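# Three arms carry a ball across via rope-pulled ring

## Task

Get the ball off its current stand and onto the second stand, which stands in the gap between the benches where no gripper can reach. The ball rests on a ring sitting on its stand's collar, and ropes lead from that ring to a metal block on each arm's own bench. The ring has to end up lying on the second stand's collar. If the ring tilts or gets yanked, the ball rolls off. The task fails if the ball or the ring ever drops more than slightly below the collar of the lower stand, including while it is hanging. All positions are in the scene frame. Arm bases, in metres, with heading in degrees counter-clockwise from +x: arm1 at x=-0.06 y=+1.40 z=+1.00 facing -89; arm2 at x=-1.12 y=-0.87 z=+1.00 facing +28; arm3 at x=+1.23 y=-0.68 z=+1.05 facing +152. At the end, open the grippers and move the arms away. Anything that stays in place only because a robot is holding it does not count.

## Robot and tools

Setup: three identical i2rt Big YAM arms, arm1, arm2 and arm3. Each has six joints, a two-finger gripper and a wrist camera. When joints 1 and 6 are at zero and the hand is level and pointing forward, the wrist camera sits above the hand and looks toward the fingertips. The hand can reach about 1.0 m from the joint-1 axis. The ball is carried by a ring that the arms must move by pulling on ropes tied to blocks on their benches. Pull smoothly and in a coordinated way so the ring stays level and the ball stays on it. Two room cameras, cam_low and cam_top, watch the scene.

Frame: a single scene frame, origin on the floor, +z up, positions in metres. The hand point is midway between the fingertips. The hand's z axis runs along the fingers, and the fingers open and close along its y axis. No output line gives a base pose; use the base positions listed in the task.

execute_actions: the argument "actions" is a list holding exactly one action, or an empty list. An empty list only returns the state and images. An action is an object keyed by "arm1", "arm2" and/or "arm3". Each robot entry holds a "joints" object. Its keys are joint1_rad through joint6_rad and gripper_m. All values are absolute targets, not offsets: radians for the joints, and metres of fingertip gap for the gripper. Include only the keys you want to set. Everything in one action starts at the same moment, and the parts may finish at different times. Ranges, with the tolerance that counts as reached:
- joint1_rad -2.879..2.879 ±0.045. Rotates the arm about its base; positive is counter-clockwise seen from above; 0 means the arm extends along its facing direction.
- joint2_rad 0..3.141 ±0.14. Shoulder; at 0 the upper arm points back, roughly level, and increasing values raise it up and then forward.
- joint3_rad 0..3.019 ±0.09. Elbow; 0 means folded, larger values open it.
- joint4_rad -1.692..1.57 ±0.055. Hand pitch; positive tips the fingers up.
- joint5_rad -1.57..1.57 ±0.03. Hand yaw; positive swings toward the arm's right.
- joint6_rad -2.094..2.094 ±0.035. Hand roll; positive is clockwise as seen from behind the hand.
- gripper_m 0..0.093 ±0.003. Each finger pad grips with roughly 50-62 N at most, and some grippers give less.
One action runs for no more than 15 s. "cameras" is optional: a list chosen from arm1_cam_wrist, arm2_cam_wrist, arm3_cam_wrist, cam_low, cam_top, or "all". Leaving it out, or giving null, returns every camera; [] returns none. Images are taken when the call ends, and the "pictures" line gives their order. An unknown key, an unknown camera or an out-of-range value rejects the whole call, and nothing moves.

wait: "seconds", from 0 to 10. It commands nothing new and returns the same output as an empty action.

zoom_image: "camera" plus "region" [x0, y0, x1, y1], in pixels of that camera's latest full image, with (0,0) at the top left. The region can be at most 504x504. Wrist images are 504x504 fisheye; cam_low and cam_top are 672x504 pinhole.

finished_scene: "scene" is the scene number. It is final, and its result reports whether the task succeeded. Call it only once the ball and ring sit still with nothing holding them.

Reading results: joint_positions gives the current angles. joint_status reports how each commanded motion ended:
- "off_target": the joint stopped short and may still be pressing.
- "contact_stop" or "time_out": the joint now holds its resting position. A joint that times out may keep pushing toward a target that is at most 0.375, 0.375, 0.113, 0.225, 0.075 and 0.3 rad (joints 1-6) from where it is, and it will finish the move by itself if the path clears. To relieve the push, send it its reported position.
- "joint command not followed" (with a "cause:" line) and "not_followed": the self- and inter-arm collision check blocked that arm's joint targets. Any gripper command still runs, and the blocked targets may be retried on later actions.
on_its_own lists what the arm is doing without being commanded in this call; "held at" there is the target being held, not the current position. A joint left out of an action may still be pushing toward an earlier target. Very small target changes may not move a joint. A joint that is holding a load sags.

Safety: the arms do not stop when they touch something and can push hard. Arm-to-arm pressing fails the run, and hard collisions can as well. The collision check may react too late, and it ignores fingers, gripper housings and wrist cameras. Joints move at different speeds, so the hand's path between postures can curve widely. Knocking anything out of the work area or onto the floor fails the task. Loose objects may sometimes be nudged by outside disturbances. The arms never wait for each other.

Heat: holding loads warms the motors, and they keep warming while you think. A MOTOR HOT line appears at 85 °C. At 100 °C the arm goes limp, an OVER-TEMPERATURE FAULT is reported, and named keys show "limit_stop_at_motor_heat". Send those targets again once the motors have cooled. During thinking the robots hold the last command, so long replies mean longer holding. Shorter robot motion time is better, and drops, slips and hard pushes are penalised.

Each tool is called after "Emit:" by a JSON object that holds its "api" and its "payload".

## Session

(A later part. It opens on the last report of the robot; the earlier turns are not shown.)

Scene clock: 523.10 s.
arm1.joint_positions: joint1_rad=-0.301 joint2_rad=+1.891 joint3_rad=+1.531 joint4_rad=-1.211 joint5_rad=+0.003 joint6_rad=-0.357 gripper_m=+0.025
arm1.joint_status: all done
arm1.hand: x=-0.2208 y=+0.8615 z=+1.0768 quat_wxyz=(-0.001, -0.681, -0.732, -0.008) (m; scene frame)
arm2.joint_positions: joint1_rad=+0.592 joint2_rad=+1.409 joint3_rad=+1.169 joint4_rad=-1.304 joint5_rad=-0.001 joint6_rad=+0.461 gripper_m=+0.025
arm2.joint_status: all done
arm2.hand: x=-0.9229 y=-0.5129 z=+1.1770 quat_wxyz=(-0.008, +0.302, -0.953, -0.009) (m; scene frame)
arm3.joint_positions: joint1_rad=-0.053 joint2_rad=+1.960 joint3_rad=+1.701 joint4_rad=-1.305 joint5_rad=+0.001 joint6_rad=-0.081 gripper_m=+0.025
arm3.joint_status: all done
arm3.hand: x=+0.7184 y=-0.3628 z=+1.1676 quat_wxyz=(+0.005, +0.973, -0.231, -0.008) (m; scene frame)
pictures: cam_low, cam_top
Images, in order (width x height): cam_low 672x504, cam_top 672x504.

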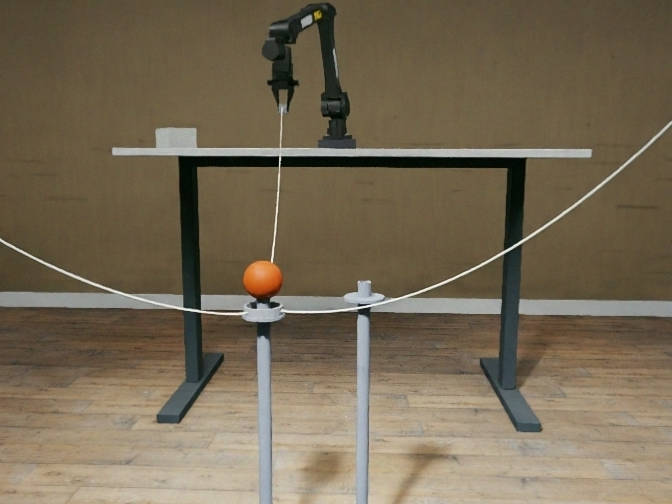

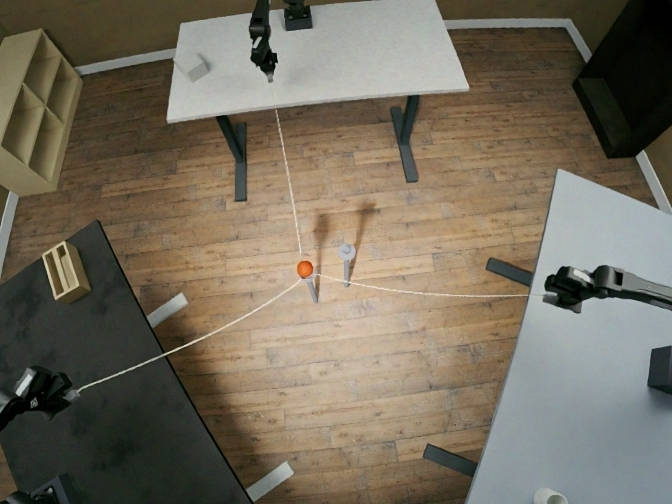

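Emit:
{"api": "zoom_image", "payload": {"camera": "cam_low", "region": [0, 220, 250, 330]}}

Emit:
{"api": "zoom_image", "payload": {"camera": "cam_low", "region": [420, 110, 672, 310]}}

Emit:
{"api": "zoom_image", "payload": {"camera": "cam_low", "region": [240, 95, 320, 275]}}

Region (0, 220, 250, 330) of cam_low's 672x504 image, scaled by 2.016, with more detail than that image has; it fills the top 222 rows of this view, and the rest is white.

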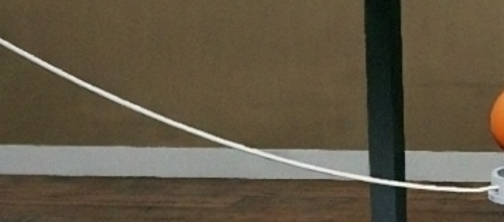

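Region (420, 110, 672, 310) of cam_low's 672x504 image, scaled by 2.000, with more detail than that image has; it fills the top 400 rows of this view, and the rest is white.

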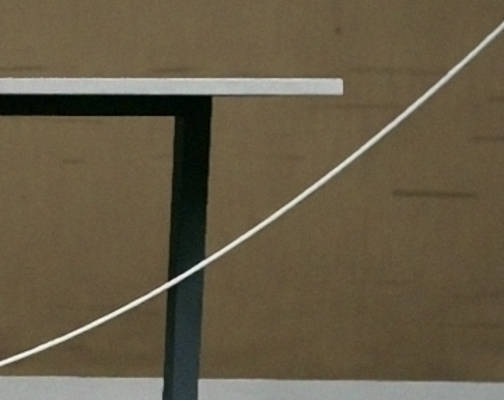

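Region (240, 95, 320, 275) of cam_low's 672x504 image, scaled by 2.800, with more detail than that image has.

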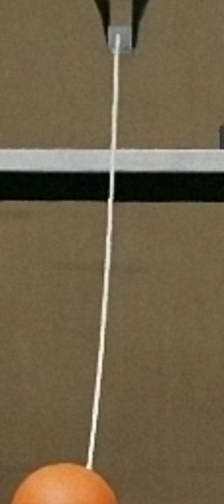

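Emit:
{"api": "execute_actions", "payload": {"actions": [{"arm1":{"joints":{"joint1_rad":-0.324,"joint2_rad":1.815,"joint4_rad":-1.288}},"arm2":{"joints":{"joint1_rad":0.615,"joint2_rad":1.36,"joint3_rad":1.18,"joint4_rad":-1.332}},"arm3":{"joints":{"joint1_rad":-0.031,"joint2_rad":1.902,"joint4_rad":-1.377}}}], "cameras": ["cam_low","cam_top"]}}

Emit:
{"api": "zoom_image", "payload": {"camera": "cam_low", "region": [200, 240, 330, 340]}}

Scene clock: 633.30 s.
arm1.joint_positions: joint1_rad=-0.310 joint2_rad=+1.843 joint3_rad=+1.531 joint4_rad=-1.274 joint5_rad=+0.003 joint6_rad=-0.357 gripper_m=+0.025
arm1.joint_status: all done
arm1.hand: x=-0.2217 y=+0.8759 z=+1.1031 quat_wxyz=(+0.002, -0.684, -0.729, -0.014) (m; scene frame)
arm2.joint_positions: joint1_rad=+0.611 joint2_rad=+1.361 joint3_rad=+1.169 joint4_rad=-1.323 joint5_rad=-0.001 joint6_rad=+0.461 gripper_m=+0.025
arm2.joint_status: all done
arm2.hand: x=-0.9330 y=-0.5159 z=+1.1948 quat_wxyz=(-0.017, +0.311, -0.950, -0.019) (m; scene frame)
arm3.joint_positions: joint1_rad=-0.040 joint2_rad=+1.931 joint3_rad=+1.701 joint4_rad=-1.367 joint5_rad=+0.001 joint6_rad=-0.081 gripper_m=+0.025
arm3.joint_status: all done
arm3.hand: x=+0.7274 y=-0.3769 z=+1.1841 quat_wxyz=(+0.010, +0.974, -0.224, +0.007) (m; scene frame)
pictures: cam_low, cam_top
Images, in order (width x height): cam_low 672x504, cam_top 672x504.

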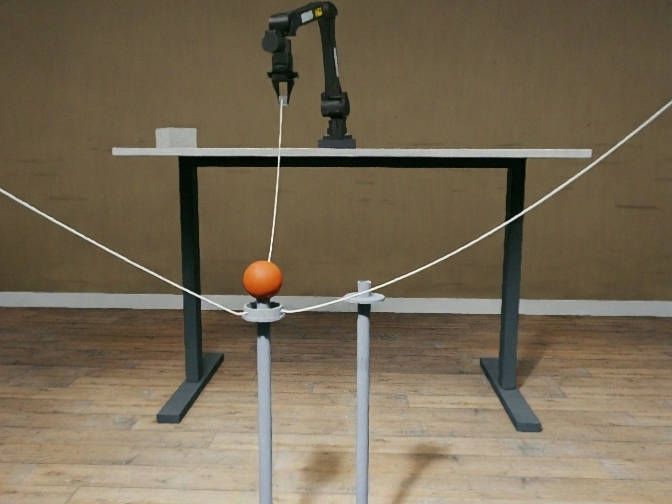

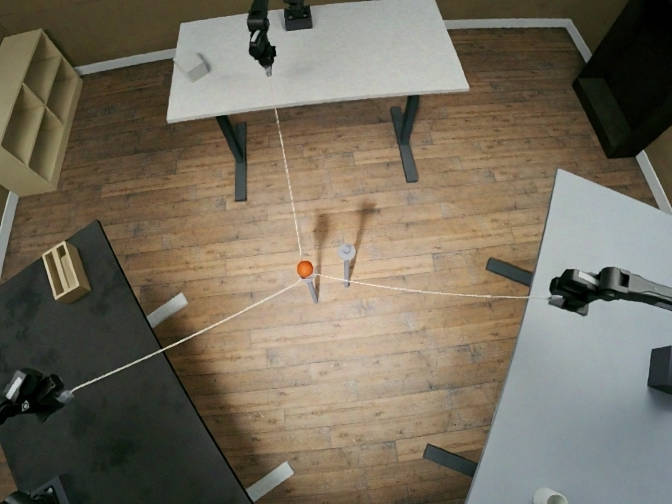

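Region (200, 240, 330, 340) of cam_low's 672x504 image, scaled by 3.877, with more detail than that image has; it fills the top 388 rows of this view, and the rest is white.

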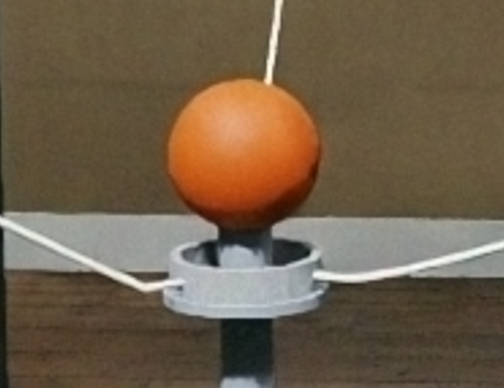

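Emit:
{"api": "execute_actions", "payload": {"actions": [], "cameras": ["cam_low","cam_top"]}}

Emit:
{"api": "zoom_image", "payload": {"camera": "cam_low", "region": [0, 180, 250, 330]}}

Emit:
{"api": "zoom_image", "payload": {"camera": "cam_low", "region": [270, 90, 672, 330]}}

Emit:
{"api": "zoom_image", "payload": {"camera": "cam_top", "region": [275, 240, 345, 300]}}

Scene clock: 672.30 s.
arm1.joint_positions: joint1_rad=-0.310 joint2_rad=+1.843 joint3_rad=+1.531 joint4_rad=-1.274 joint5_rad=+0.003 joint6_rad=-0.357 gripper_m=+0.025
arm1.joint_status: all done
arm1.hand: x=-0.2217 y=+0.8759 z=+1.1031 quat_wxyz=(+0.002, -0.684, -0.729, -0.014) (m; scene frame)
arm2.joint_positions: joint1_rad=+0.611 joint2_rad=+1.361 joint3_rad=+1.169 joint4_rad=-1.323 joint5_rad=-0.001 joint6_rad=+0.461 gripper_m=+0.025
arm2.joint_status: all done
arm2.hand: x=-0.9330 y=-0.5159 z=+1.1948 quat_wxyz=(-0.017, +0.311, -0.950, -0.019) (m; scene frame)
arm3.joint_positions: joint1_rad=-0.040 joint2_rad=+1.931 joint3_rad=+1.701 joint4_rad=-1.367 joint5_rad=+0.001 joint6_rad=-0.081 gripper_m=+0.025
arm3.joint_status: all done
arm3.hand: x=+0.7274 y=-0.3769 z=+1.1841 quat_wxyz=(+0.010, +0.974, -0.224, +0.007) (m; scene frame)
pictures: cam_low, cam_top
Images, in order (width x height): cam_low 672x504, cam_top 672x504.

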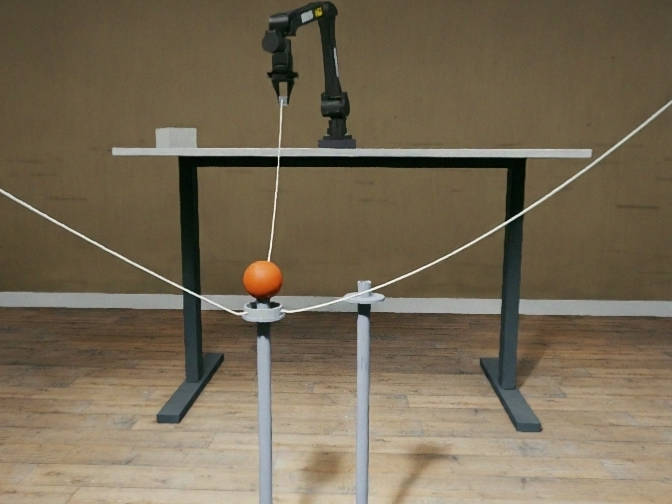

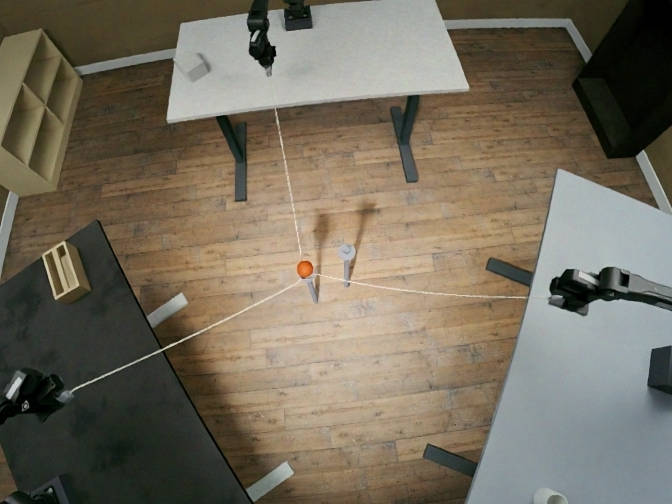

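Region (0, 180, 250, 330) of cam_low's 672x504 image, scaled by 2.016, with more detail than that image has; it fills the top 302 rows of this view, and the rest is white.

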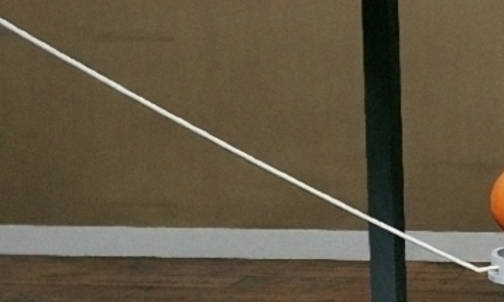

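Region (270, 90, 672, 330) of cam_low's 672x504 image, scaled by 1.254, with more detail than that image has; it fills the top 301 rows of this view, and the rest is white.

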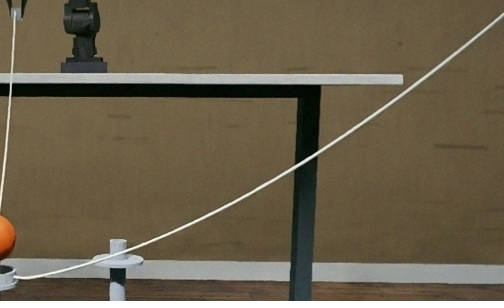

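Region (275, 240, 345, 300) of cam_top's 672x504 image, scaled by 7.200, with more detail than that image has; it fills the top 432 rows of this view, and the rest is white.

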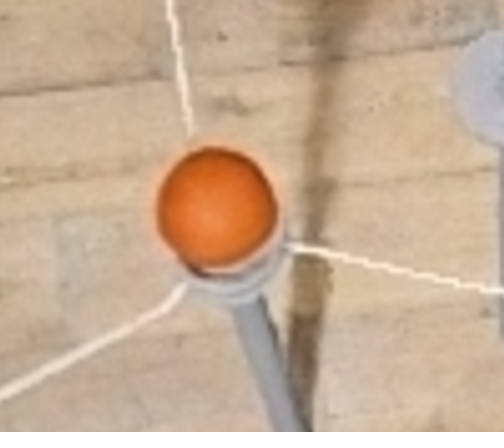

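Emit:
{"api": "execute_actions", "payload": {"actions": []}}

Scene clock: 713.00 s.
arm1.joint_positions: joint1_rad=-0.310 joint2_rad=+1.843 joint3_rad=+1.531 joint4_rad=-1.274 joint5_rad=+0.003 joint6_rad=-0.357 gripper_m=+0.025
arm1.joint_status: all done
arm1.hand: x=-0.2217 y=+0.8759 z=+1.1031 quat_wxyz=(+0.002, -0.684, -0.729, -0.014) (m; scene frame)
arm2.joint_positions: joint1_rad=+0.611 joint2_rad=+1.361 joint3_rad=+1.169 joint4_rad=-1.323 joint5_rad=-0.001 joint6_rad=+0.461 gripper_m=+0.025
arm2.joint_status: all done
arm2.hand: x=-0.9330 y=-0.5159 z=+1.1948 quat_wxyz=(-0.017, +0.311, -0.950, -0.019) (m; scene frame)
arm3.joint_positions: joint1_rad=-0.040 joint2_rad=+1.931 joint3_rad=+1.701 joint4_rad=-1.367 joint5_rad=+0.001 joint6_rad=-0.081 gripper_m=+0.025
arm3.joint_status: all done
arm3.hand: x=+0.7274 y=-0.3769 z=+1.1841 quat_wxyz=(+0.010, +0.974, -0.224, +0.007) (m; scene frame)
pictures: arm1_cam_wrist, arm2_cam_wrist, arm3_cam_wrist, cam_low, cam_top
Images, in order (width x height): arm1_cam_wrist 504x504, arm2_cam_wrist 504x504, arm3_cam_wrist 504x504, cam_low 672x504, cam_top 672x504.

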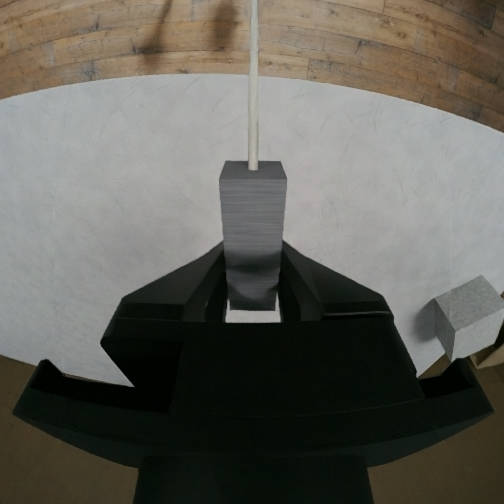

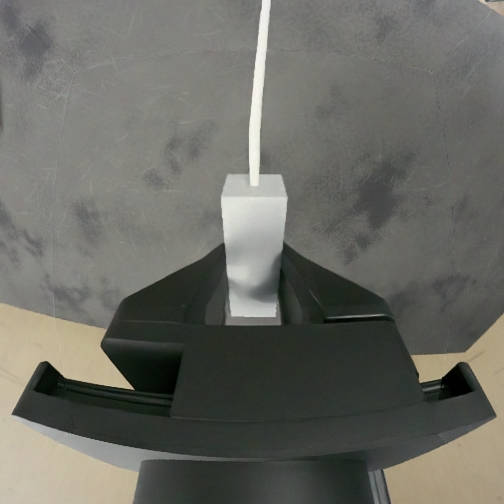

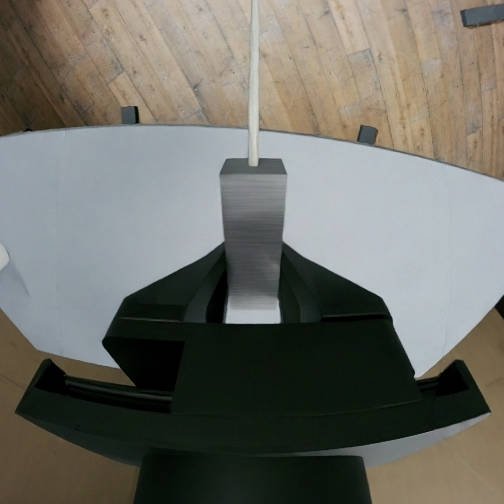

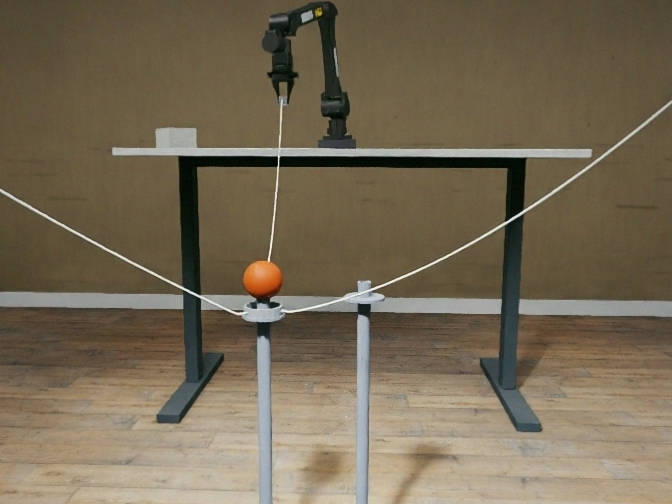

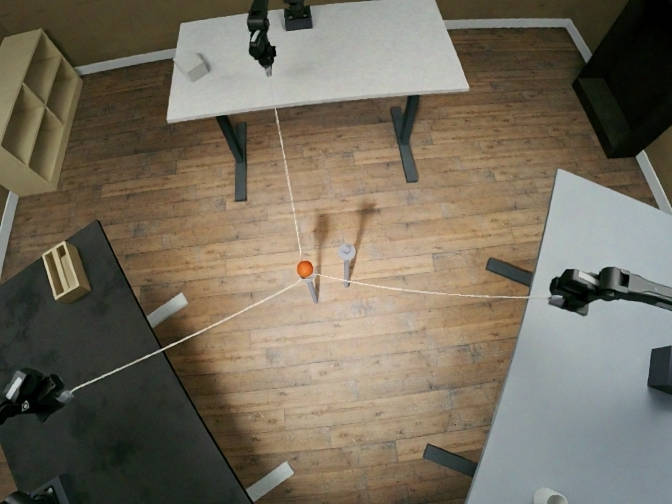

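Emit:
{"api": "execute_actions", "payload": {"actions": [{"arm1":{"joints":{"joint1_rad":-0.331,"joint2_rad":1.788,"joint3_rad":1.516}},"arm3":{"joints":{"joint2_rad":1.873,"joint3_rad":1.678}}}], "cameras": ["cam_low","cam_top"]}}

Scene clock: 769.17 s.
arm1.joint_positions: joint1_rad=-0.317 joint2_rad=+1.826 joint3_rad=+1.511 joint4_rad=-1.274 joint5_rad=+0.003 joint6_rad=-0.357 gripper_m=+0.025
arm1.joint_status: all done
arm1.hand: x=-0.2232 y=+0.8838 z=+1.1047 quat_wxyz=(+0.003, -0.687, -0.727, -0.016) (m; scene frame)
arm2.joint_positions: joint1_rad=+0.611 joint2_rad=+1.361 joint3_rad=+1.169 joint4_rad=-1.323 joint5_rad=-0.001 joint6_rad=+0.461 gripper_m=+0.025
arm2.joint_status: not commanded
arm2.hand: x=-0.9330 y=-0.5159 z=+1.1948 quat_wxyz=(-0.017, +0.311, -0.950, -0.019) (m; scene frame)
arm3.joint_positions: joint1_rad=-0.040 joint2_rad=+1.907 joint3_rad=+1.671 joint4_rad=-1.369 joint5_rad=+0.001 joint6_rad=-0.081 gripper_m=+0.025
arm3.joint_status: all done
arm3.hand: x=+0.7365 y=-0.3822 z=+1.1867 quat_wxyz=(+0.011, +0.974, -0.224, +0.011) (m; scene frame)
pictures: cam_low, cam_top
Images, in order (width x height): cam_low 672x504, cam_top 672x504.

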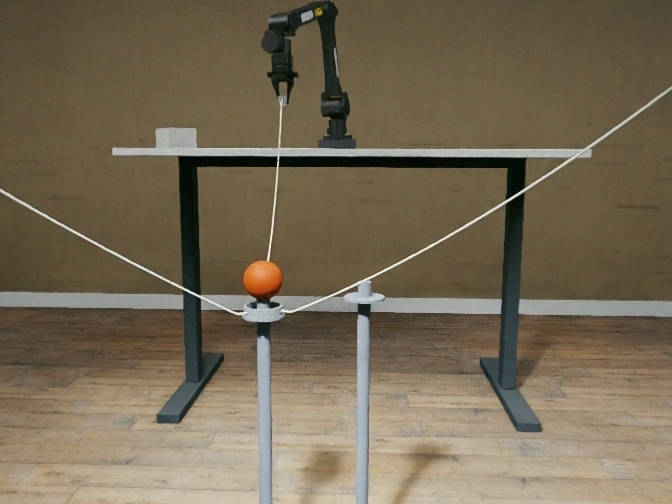

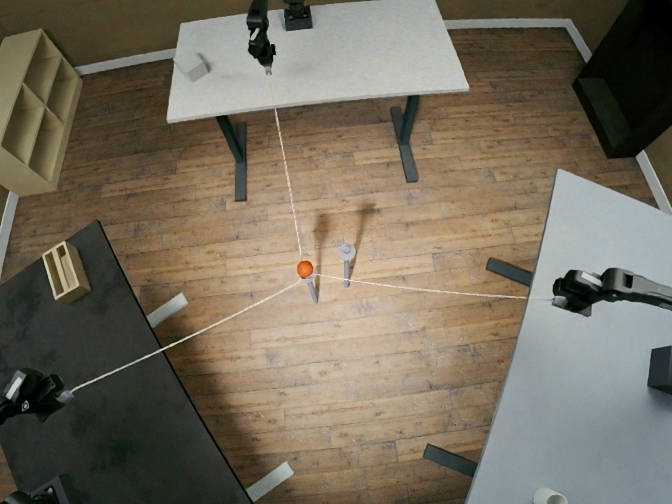

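Emit:
{"api": "execute_actions", "payload": {"actions": [], "cameras": ["cam_low","cam_top"]}}

Emit:
{"api": "zoom_image", "payload": {"camera": "cam_low", "region": [200, 230, 400, 350]}}

Scene clock: 774.17 s.
arm1.joint_positions: joint1_rad=-0.317 joint2_rad=+1.826 joint3_rad=+1.511 joint4_rad=-1.274 joint5_rad=+0.003 joint6_rad=-0.357 gripper_m=+0.025
arm1.joint_status: all done
arm1.hand: x=-0.2232 y=+0.8838 z=+1.1047 quat_wxyz=(+0.003, -0.687, -0.727, -0.016) (m; scene frame)
arm2.joint_positions: joint1_rad=+0.611 joint2_rad=+1.361 joint3_rad=+1.169 joint4_rad=-1.323 joint5_rad=-0.001 joint6_rad=+0.461 gripper_m=+0.025
arm2.joint_status: not commanded
arm2.hand: x=-0.9330 y=-0.5159 z=+1.1948 quat_wxyz=(-0.017, +0.311, -0.950, -0.019) (m; scene frame)
arm3.joint_positions: joint1_rad=-0.040 joint2_rad=+1.907 joint3_rad=+1.671 joint4_rad=-1.369 joint5_rad=+0.001 joint6_rad=-0.081 gripper_m=+0.025
arm3.joint_status: all done
arm3.hand: x=+0.7365 y=-0.3822 z=+1.1867 quat_wxyz=(+0.011, +0.974, -0.224, +0.011) (m; scene frame)
pictures: cam_low, cam_top
Images, in order (width x height): cam_low 672x504, cam_top 672x504.

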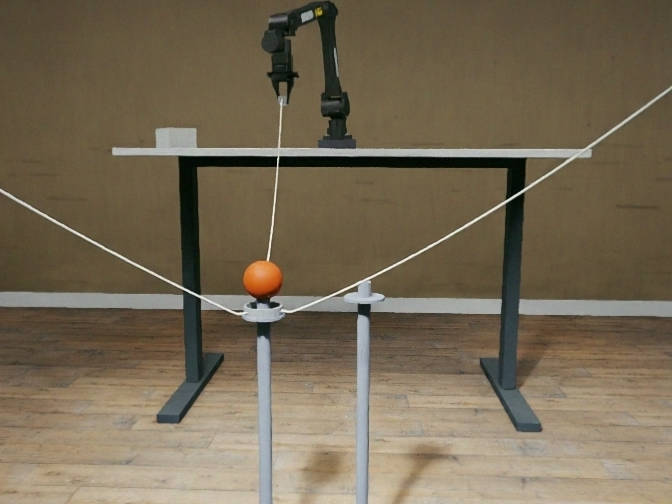

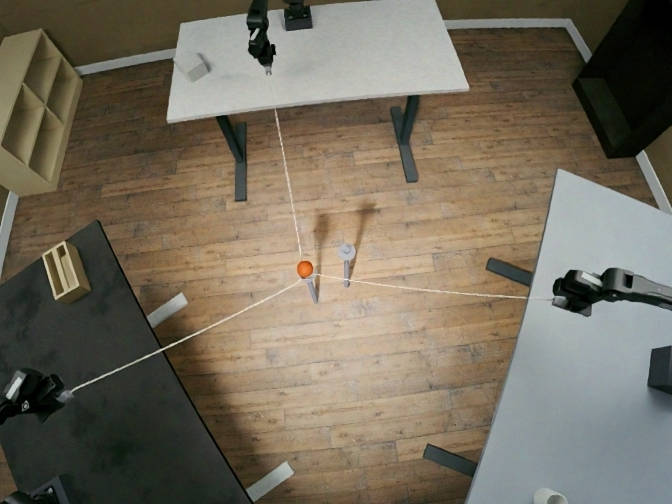

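Region (200, 230, 400, 350) of cam_low's 672x504 image, scaled by 2.520, with more detail than that image has; it fills the top 302 rows of this view, and the rest is white.

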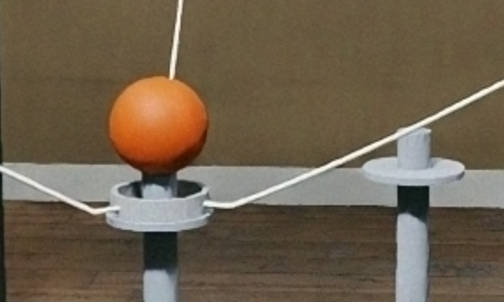

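Emit:
{"api": "zoom_image", "payload": {"camera": "cam_low", "region": [272, 70, 672, 330]}}

Emit:
{"api": "zoom_image", "payload": {"camera": "cam_low", "region": [0, 150, 300, 345]}}

Region (272, 70, 672, 330) of cam_low's 672x504 image, scaled by 1.260, with more detail than that image has; it fills the top 328 rows of this view, and the rest is white.

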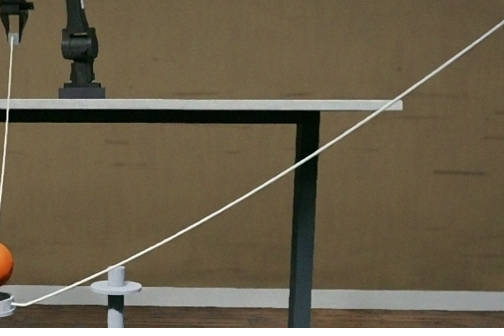

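Region (0, 150, 300, 345) of cam_low's 672x504 image, scaled by 1.680, with more detail than that image has; it fills the top 328 rows of this view, and the rest is white.

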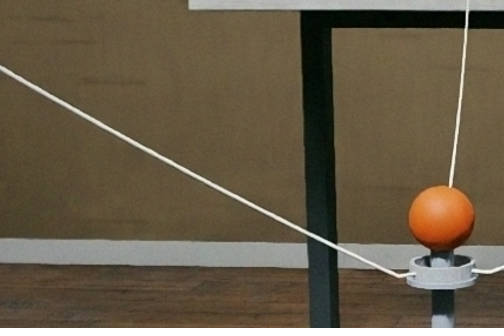

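Emit:
{"api": "execute_actions", "payload": {"actions": [{"arm1":{"joints":{"joint1_rad":-0.336,"joint2_rad":1.768,"joint3_rad":1.499}},"arm3":{"joints":{"joint2_rad":1.853,"joint3_rad":1.654}}}], "cameras": ["cam_low"]}}

Emit:
{"api": "execute_actions", "payload": {"actions": [], "cameras": ["cam_low","cam_top"]}}

Emit:
{"api": "zoom_image", "payload": {"camera": "cam_low", "region": [200, 230, 400, 350]}}

Scene clock: 815.03 s.
arm1.joint_positions: joint1_rad=-0.320 joint2_rad=+1.805 joint3_rad=+1.492 joint4_rad=-1.274 joint5_rad=+0.003 joint6_rad=-0.357 gripper_m=+0.025
arm1.joint_status: all done
arm1.hand: x=-0.2233 y=+0.8906 z=+1.1087 quat_wxyz=(+0.002, -0.688, -0.725, -0.015) (m; scene frame)
arm2.joint_positions: joint1_rad=+0.611 joint2_rad=+1.361 joint3_rad=+1.169 joint4_rad=-1.323 joint5_rad=-0.001 joint6_rad=+0.461 gripper_m=+0.025
arm2.joint_status: not commanded
arm2.hand: x=-0.9330 y=-0.5159 z=+1.1948 quat_wxyz=(-0.017, +0.311, -0.950, -0.019) (m; scene frame)
arm3.joint_positions: joint1_rad=-0.040 joint2_rad=+1.890 joint3_rad=+1.647 joint4_rad=-1.369 joint5_rad=+0.001 joint6_rad=-0.081 gripper_m=+0.025
arm3.joint_status: all done
arm3.hand: x=+0.7435 y=-0.3864 z=+1.1871 quat_wxyz=(+0.012, +0.974, -0.224, +0.014) (m; scene frame)
pictures: cam_low
Images, in order (width x height): cam_low 672x504.

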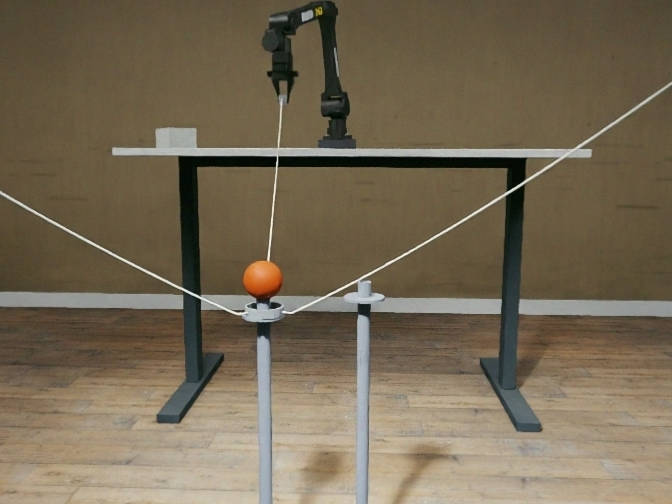

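Scene clock: 815.03 s.
arm1.joint_positions: joint1_rad=-0.320 joint2_rad=+1.805 joint3_rad=+1.492 joint4_rad=-1.274 joint5_rad=+0.003 joint6_rad=-0.357 gripper_m=+0.025
arm1.joint_status: all done
arm1.hand: x=-0.2233 y=+0.8906 z=+1.1087 quat_wxyz=(+0.002, -0.688, -0.725, -0.015) (m; scene frame)
arm2.joint_positions: joint1_rad=+0.611 joint2_rad=+1.361 joint3_rad=+1.169 joint4_rad=-1.323 joint5_rad=-0.001 joint6_rad=+0.461 gripper_m=+0.025
arm2.joint_status: not commanded
arm2.hand: x=-0.9330 y=-0.5159 z=+1.1948 quat_wxyz=(-0.017, +0.311, -0.950, -0.019) (m; scene frame)
arm3.joint_positions: joint1_rad=-0.040 joint2_rad=+1.890 joint3_rad=+1.647 joint4_rad=-1.369 joint5_rad=+0.001 joint6_rad=-0.081 gripper_m=+0.025
arm3.joint_status: all done
arm3.hand: x=+0.7435 y=-0.3864 z=+1.1871 quat_wxyz=(+0.012, +0.974, -0.224, +0.014) (m; scene frame)
pictures: cam_low, cam_top
Images, in order (width x height): cam_low 672x504, cam_top 672x504.

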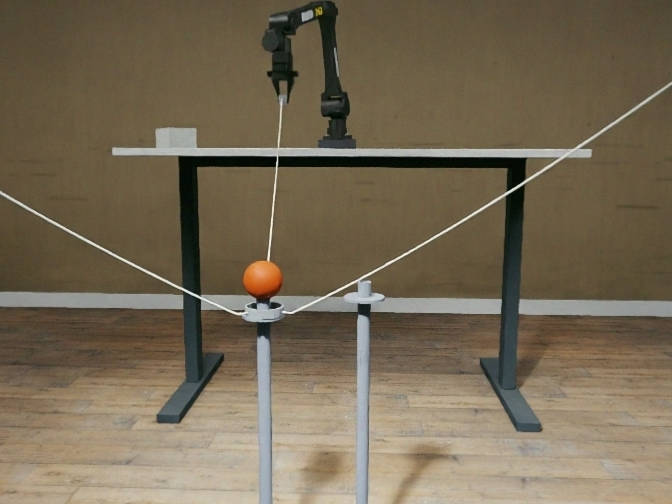

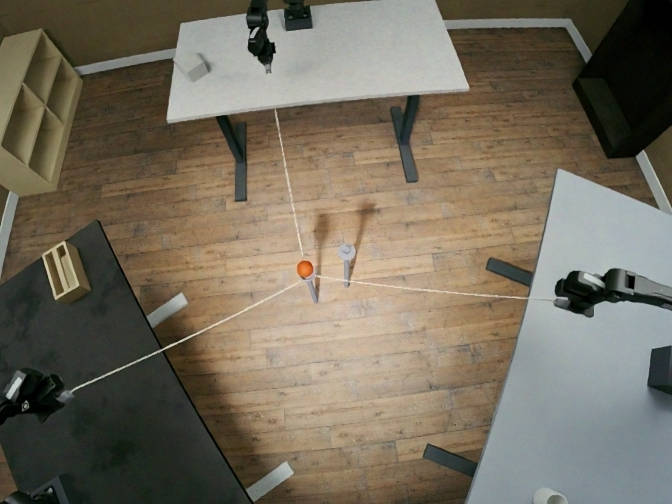

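Region (200, 230, 400, 350) of cam_low's 672x504 image, scaled by 2.520, with more detail than that image has; it fills the top 302 rows of this view, and the rest is white.

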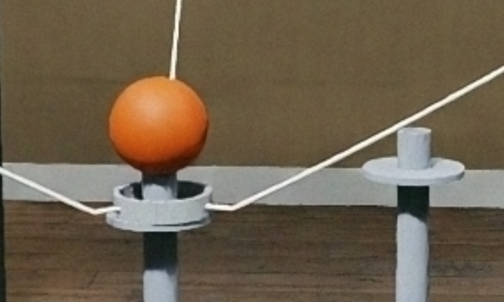

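Emit:
{"api": "execute_actions", "payload": {"actions": [], "cameras": ["cam_low"]}}

Emit:
{"api": "zoom_image", "payload": {"camera": "cam_low", "region": [220, 250, 320, 340]}}

Scene clock: 824.00 s.
arm1.joint_positions: joint1_rad=-0.320 joint2_rad=+1.805 joint3_rad=+1.492 joint4_rad=-1.274 joint5_rad=+0.003 joint6_rad=-0.357 gripper_m=+0.025
arm1.joint_status: all done
arm1.hand: x=-0.2233 y=+0.8906 z=+1.1087 quat_wxyz=(+0.002, -0.688, -0.725, -0.015) (m; scene frame)
arm2.joint_positions: joint1_rad=+0.611 joint2_rad=+1.361 joint3_rad=+1.169 joint4_rad=-1.323 joint5_rad=-0.001 joint6_rad=+0.461 gripper_m=+0.025
arm2.joint_status: not commanded
arm2.hand: x=-0.9330 y=-0.5159 z=+1.1948 quat_wxyz=(-0.017, +0.311, -0.950, -0.019) (m; scene frame)
arm3.joint_positions: joint1_rad=-0.040 joint2_rad=+1.890 joint3_rad=+1.647 joint4_rad=-1.369 joint5_rad=+0.001 joint6_rad=-0.081 gripper_m=+0.025
arm3.joint_status: all done
arm3.hand: x=+0.7435 y=-0.3864 z=+1.1871 quat_wxyz=(+0.012, +0.974, -0.224, +0.014) (m; scene frame)
pictures: cam_low
Images, in order (width x height): cam_low 672x504.

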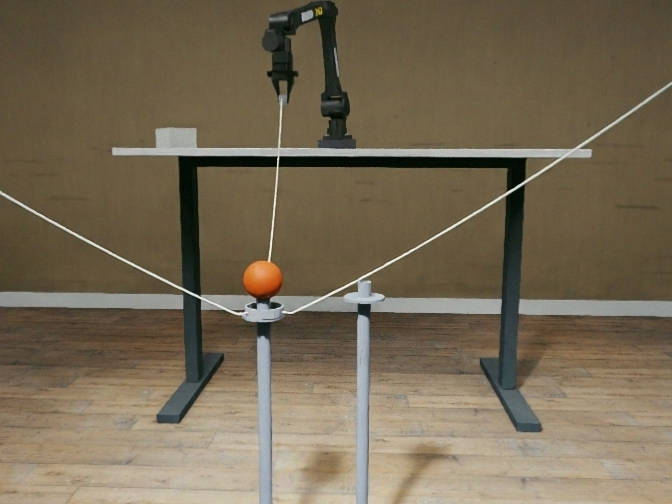

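Region (220, 250, 320, 340) of cam_low's 672x504 image, scaled by 5.040, with more detail than that image has; it fills the top 454 rows of this view, and the rest is white.

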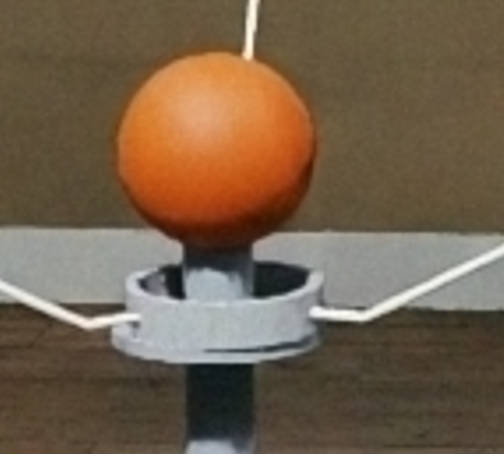

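Emit:
{"api": "execute_actions", "payload": {"actions": [{"arm1":{"joints":{"joint1_rad":-0.347,"joint2_rad":1.748,"joint3_rad":1.472,"joint6_rad":-0.395}},"arm2":{"joints":{"joint1_rad":0.639,"joint2_rad":1.335,"joint3_rad":1.122,"joint6_rad":0.515}},"arm3":{"joints":{"joint1_rad":-0.054,"joint2_rad":1.831,"joint3_rad":1.629}}}], "cameras": ["cam_low"]}}

Emit:
{"api": "zoom_image", "payload": {"camera": "cam_low", "region": [220, 250, 320, 340]}}

Scene clock: 887.10 s.
arm1.joint_positions: joint1_rad=-0.332 joint2_rad=+1.790 joint3_rad=+1.466 joint4_rad=-1.274 joint5_rad=+0.002 joint6_rad=-0.386 gripper_m=+0.025
arm1.joint_status: all done
arm1.hand: x=-0.2260 y=+0.9011 z=+1.1074 quat_wxyz=(+0.004, -0.681, -0.732, -0.020) (m; scene frame)
arm2.joint_positions: joint1_rad=+0.634 joint2_rad=+1.346 joint3_rad=+1.131 joint4_rad=-1.323 joint5_rad=-0.001 joint6_rad=+0.508 gripper_m=+0.025
arm2.joint_status: all done
arm2.hand: x=-0.9469 y=-0.5235 z=+1.1860 quat_wxyz=(-0.009, +0.299, -0.954, -0.011) (m; scene frame)
arm3.joint_positions: joint1_rad=-0.041 joint2_rad=+1.868 joint3_rad=+1.622 joint4_rad=-1.369 joint5_rad=+0.001 joint6_rad=-0.081 gripper_m=+0.025
arm3.joint_status: all done
arm3.hand: x=+0.7512 y=-0.3899 z=+1.1901 quat_wxyz=(+0.012, +0.974, -0.225, +0.016) (m; scene frame)
pictures: cam_low
Images, in order (width x height): cam_low 672x504.

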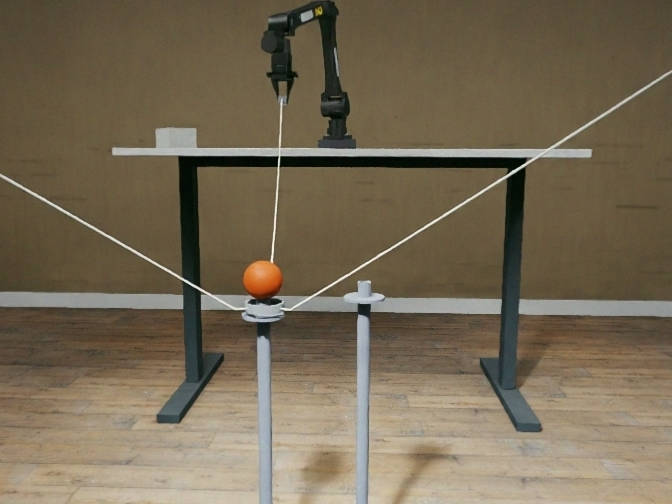

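Region (220, 250, 320, 340) of cam_low's 672x504 image, scaled by 5.040, with more detail than that image has; it fills the top 454 rows of this view, and the rest is white.

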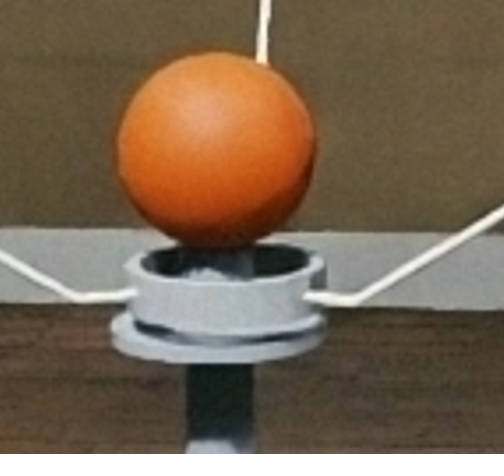

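Emit:
{"api": "execute_actions", "payload": {"actions": [], "cameras": ["cam_low","cam_top"]}}

Emit:
{"api": "zoom_image", "payload": {"camera": "cam_low", "region": [220, 250, 320, 340]}}

Emit:
{"api": "zoom_image", "payload": {"camera": "cam_top", "region": [270, 230, 370, 310]}}

Scene clock: 896.17 s.
arm1.joint_positions: joint1_rad=-0.332 joint2_rad=+1.790 joint3_rad=+1.466 joint4_rad=-1.274 joint5_rad=+0.002 joint6_rad=-0.386 gripper_m=+0.025
arm1.joint_status: all done
arm1.hand: x=-0.2260 y=+0.9011 z=+1.1074 quat_wxyz=(+0.004, -0.681, -0.732, -0.020) (m; scene frame)
arm2.joint_positions: joint1_rad=+0.634 joint2_rad=+1.346 joint3_rad=+1.131 joint4_rad=-1.323 joint5_rad=-0.001 joint6_rad=+0.508 gripper_m=+0.025
arm2.joint_status: all done
arm2.hand: x=-0.9469 y=-0.5235 z=+1.1860 quat_wxyz=(-0.009, +0.299, -0.954, -0.011) (m; scene frame)
arm3.joint_positions: joint1_rad=-0.041 joint2_rad=+1.868 joint3_rad=+1.622 joint4_rad=-1.369 joint5_rad=+0.001 joint6_rad=-0.081 gripper_m=+0.025
arm3.joint_status: all done
arm3.hand: x=+0.7512 y=-0.3899 z=+1.1901 quat_wxyz=(+0.012, +0.974, -0.225, +0.016) (m; scene frame)
pictures: cam_low, cam_top
Images, in order (width x height): cam_low 672x504, cam_top 672x504.

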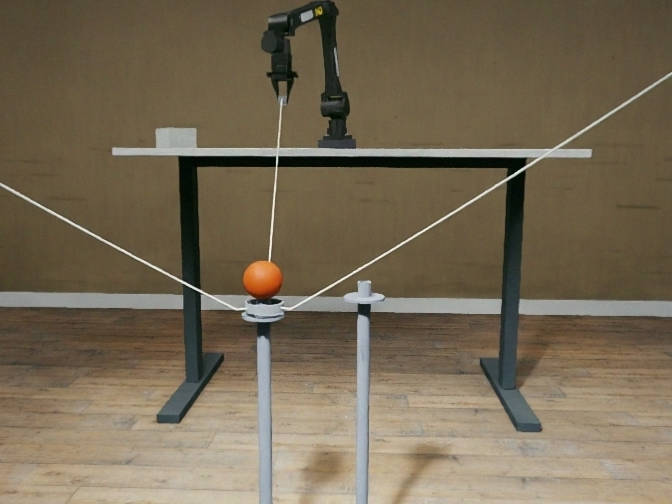

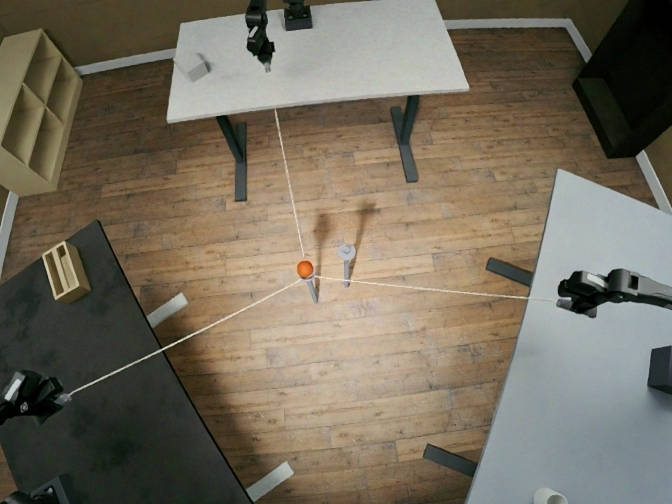

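Region (220, 250, 320, 340) of cam_low's 672x504 image, scaled by 5.040, with more detail than that image has; it fills the top 454 rows of this view, and the rest is white.

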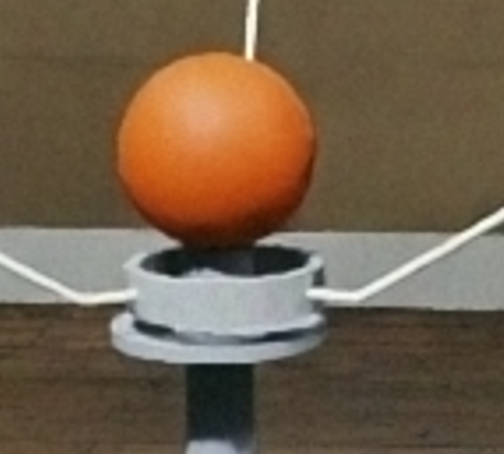

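Region (270, 230, 370, 310) of cam_top's 672x504 image, scaled by 5.040, with more detail than that image has; it fills the top 403 rows of this view, and the rest is white.

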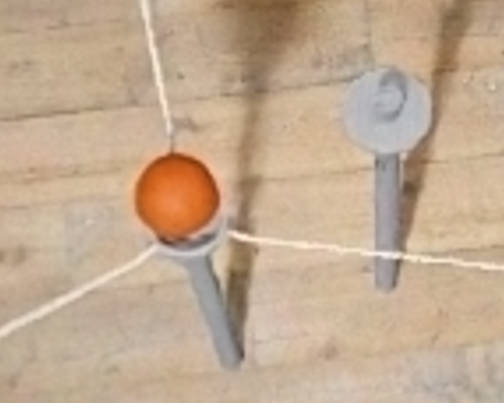

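Emit:
{"api": "execute_actions", "payload": {"actions": [{"arm1":{"joints":{"joint1_rad":-0.353,"joint2_rad":1.724,"joint3_rad":1.451,"joint6_rad":-0.405}},"arm2":{"joints":{"joint1_rad":0.653,"joint2_rad":1.299,"joint3_rad":1.085,"joint6_rad":0.527}},"arm3":{"joints":{"joint1_rad":-0.058,"joint2_rad":1.813,"joint3_rad":1.603}}}], "cameras": ["cam_low"]}}

Emit:
{"api": "zoom_image", "payload": {"camera": "cam_low", "region": [220, 250, 320, 340]}}

Scene clock: 935.07 s.
arm1.joint_positions: joint1_rad=-0.336 joint2_rad=+1.762 joint3_rad=+1.444 joint4_rad=-1.274 joint5_rad=+0.002 joint6_rad=-0.396 gripper_m=+0.025
arm1.joint_status: all done
arm1.hand: x=-0.2259 y=+0.9094 z=+1.1135 quat_wxyz=(+0.003, -0.680, -0.733, -0.017) (m; scene frame)
arm2.joint_positions: joint1_rad=+0.645 joint2_rad=+1.309 joint3_rad=+1.094 joint4_rad=-1.324 joint5_rad=-0.001 joint6_rad=+0.520 gripper_m=+0.025
arm2.joint_status: all done
arm2.hand: x=-0.9570 y=-0.5345 z=+1.1854 quat_wxyz=(-0.009, +0.299, -0.954, -0.011) (m; scene frame)
arm3.joint_positions: joint1_rad=-0.046 joint2_rad=+1.851 joint3_rad=+1.596 joint4_rad=-1.369 joint5_rad=+0.001 joint6_rad=-0.081 gripper_m=+0.025
arm3.joint_status: all done
arm3.hand: x=+0.7602 y=-0.3921 z=+1.1896 quat_wxyz=(+0.014, +0.973, -0.227, +0.020) (m; scene frame)
pictures: cam_low
Images, in order (width x height): cam_low 672x504.

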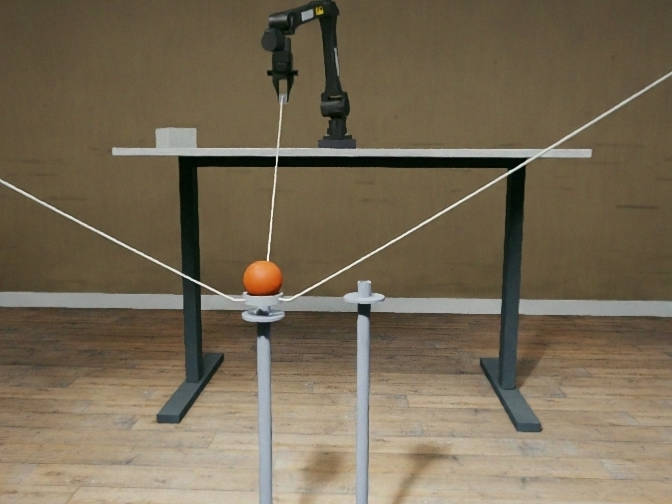

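Region (220, 250, 320, 340) of cam_low's 672x504 image, scaled by 5.040, with more detail than that image has; it fills the top 454 rows of this view, and the rest is white.

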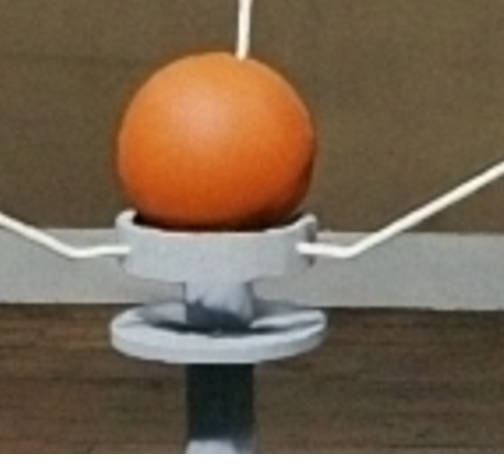

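Emit:
{"api": "execute_actions", "payload": {"actions": [], "cameras": ["cam_low","cam_top"]}}

Emit:
{"api": "zoom_image", "payload": {"camera": "cam_low", "region": [220, 250, 320, 340]}}

Emit:
{"api": "zoom_image", "payload": {"camera": "cam_top", "region": [280, 240, 340, 300]}}

Scene clock: 941.03 s.
arm1.joint_positions: joint1_rad=-0.336 joint2_rad=+1.762 joint3_rad=+1.444 joint4_rad=-1.274 joint5_rad=+0.002 joint6_rad=-0.396 gripper_m=+0.025
arm1.joint_status: all done
arm1.hand: x=-0.2259 y=+0.9094 z=+1.1135 quat_wxyz=(+0.003, -0.680, -0.733, -0.017) (m; scene frame)
arm2.joint_positions: joint1_rad=+0.645 joint2_rad=+1.309 joint3_rad=+1.094 joint4_rad=-1.324 joint5_rad=-0.001 joint6_rad=+0.520 gripper_m=+0.025
arm2.joint_status: all done
arm2.hand: x=-0.9570 y=-0.5345 z=+1.1854 quat_wxyz=(-0.009, +0.299, -0.954, -0.011) (m; scene frame)
arm3.joint_positions: joint1_rad=-0.046 joint2_rad=+1.851 joint3_rad=+1.596 joint4_rad=-1.369 joint5_rad=+0.001 joint6_rad=-0.081 gripper_m=+0.025
arm3.joint_status: all done
arm3.hand: x=+0.7602 y=-0.3921 z=+1.1896 quat_wxyz=(+0.014, +0.973, -0.227, +0.020) (m; scene frame)
pictures: cam_low, cam_top
Images, in order (width x height): cam_low 672x504, cam_top 672x504.

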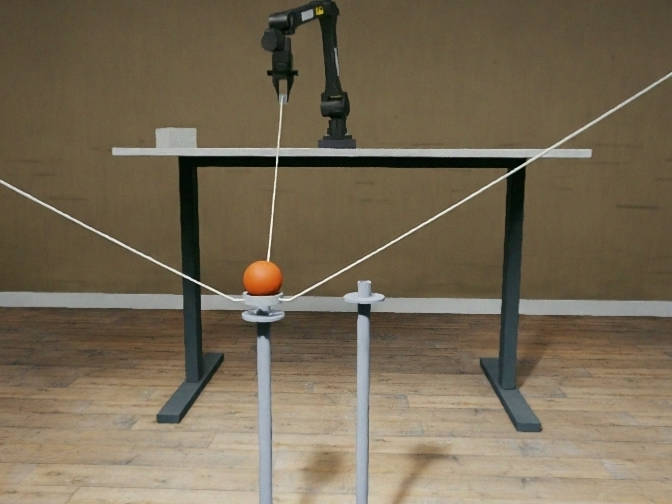

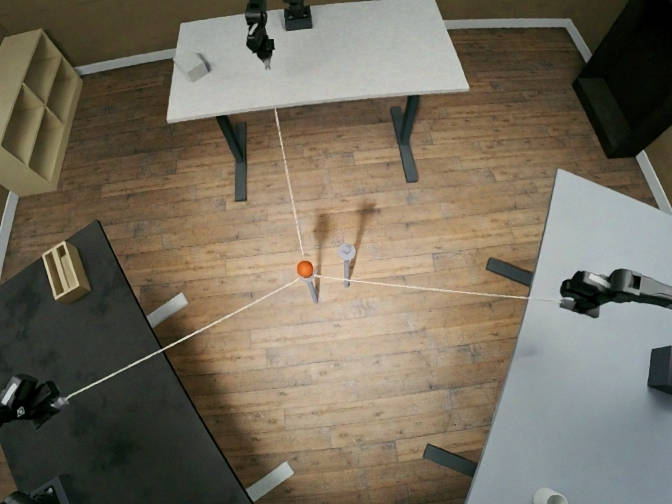

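Region (220, 250, 320, 340) of cam_low's 672x504 image, scaled by 5.040, with more detail than that image has; it fills the top 454 rows of this view, and the rest is white.

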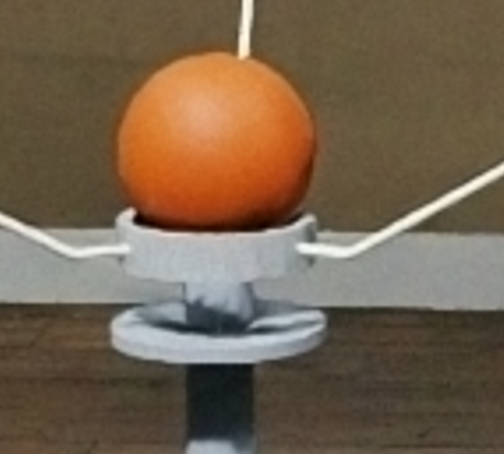

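Region (280, 240, 340, 300) of cam_top's 672x504 image, scaled by 8.400, with more detail than that image has.

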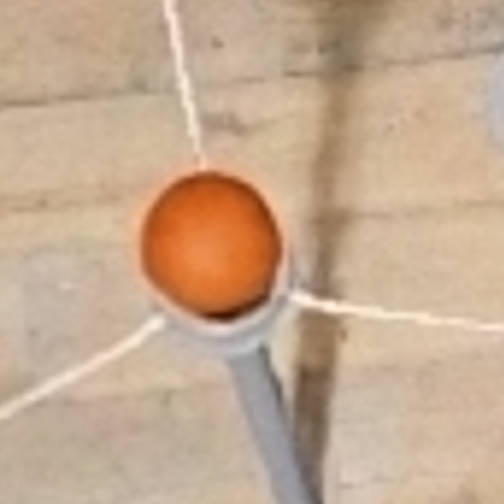

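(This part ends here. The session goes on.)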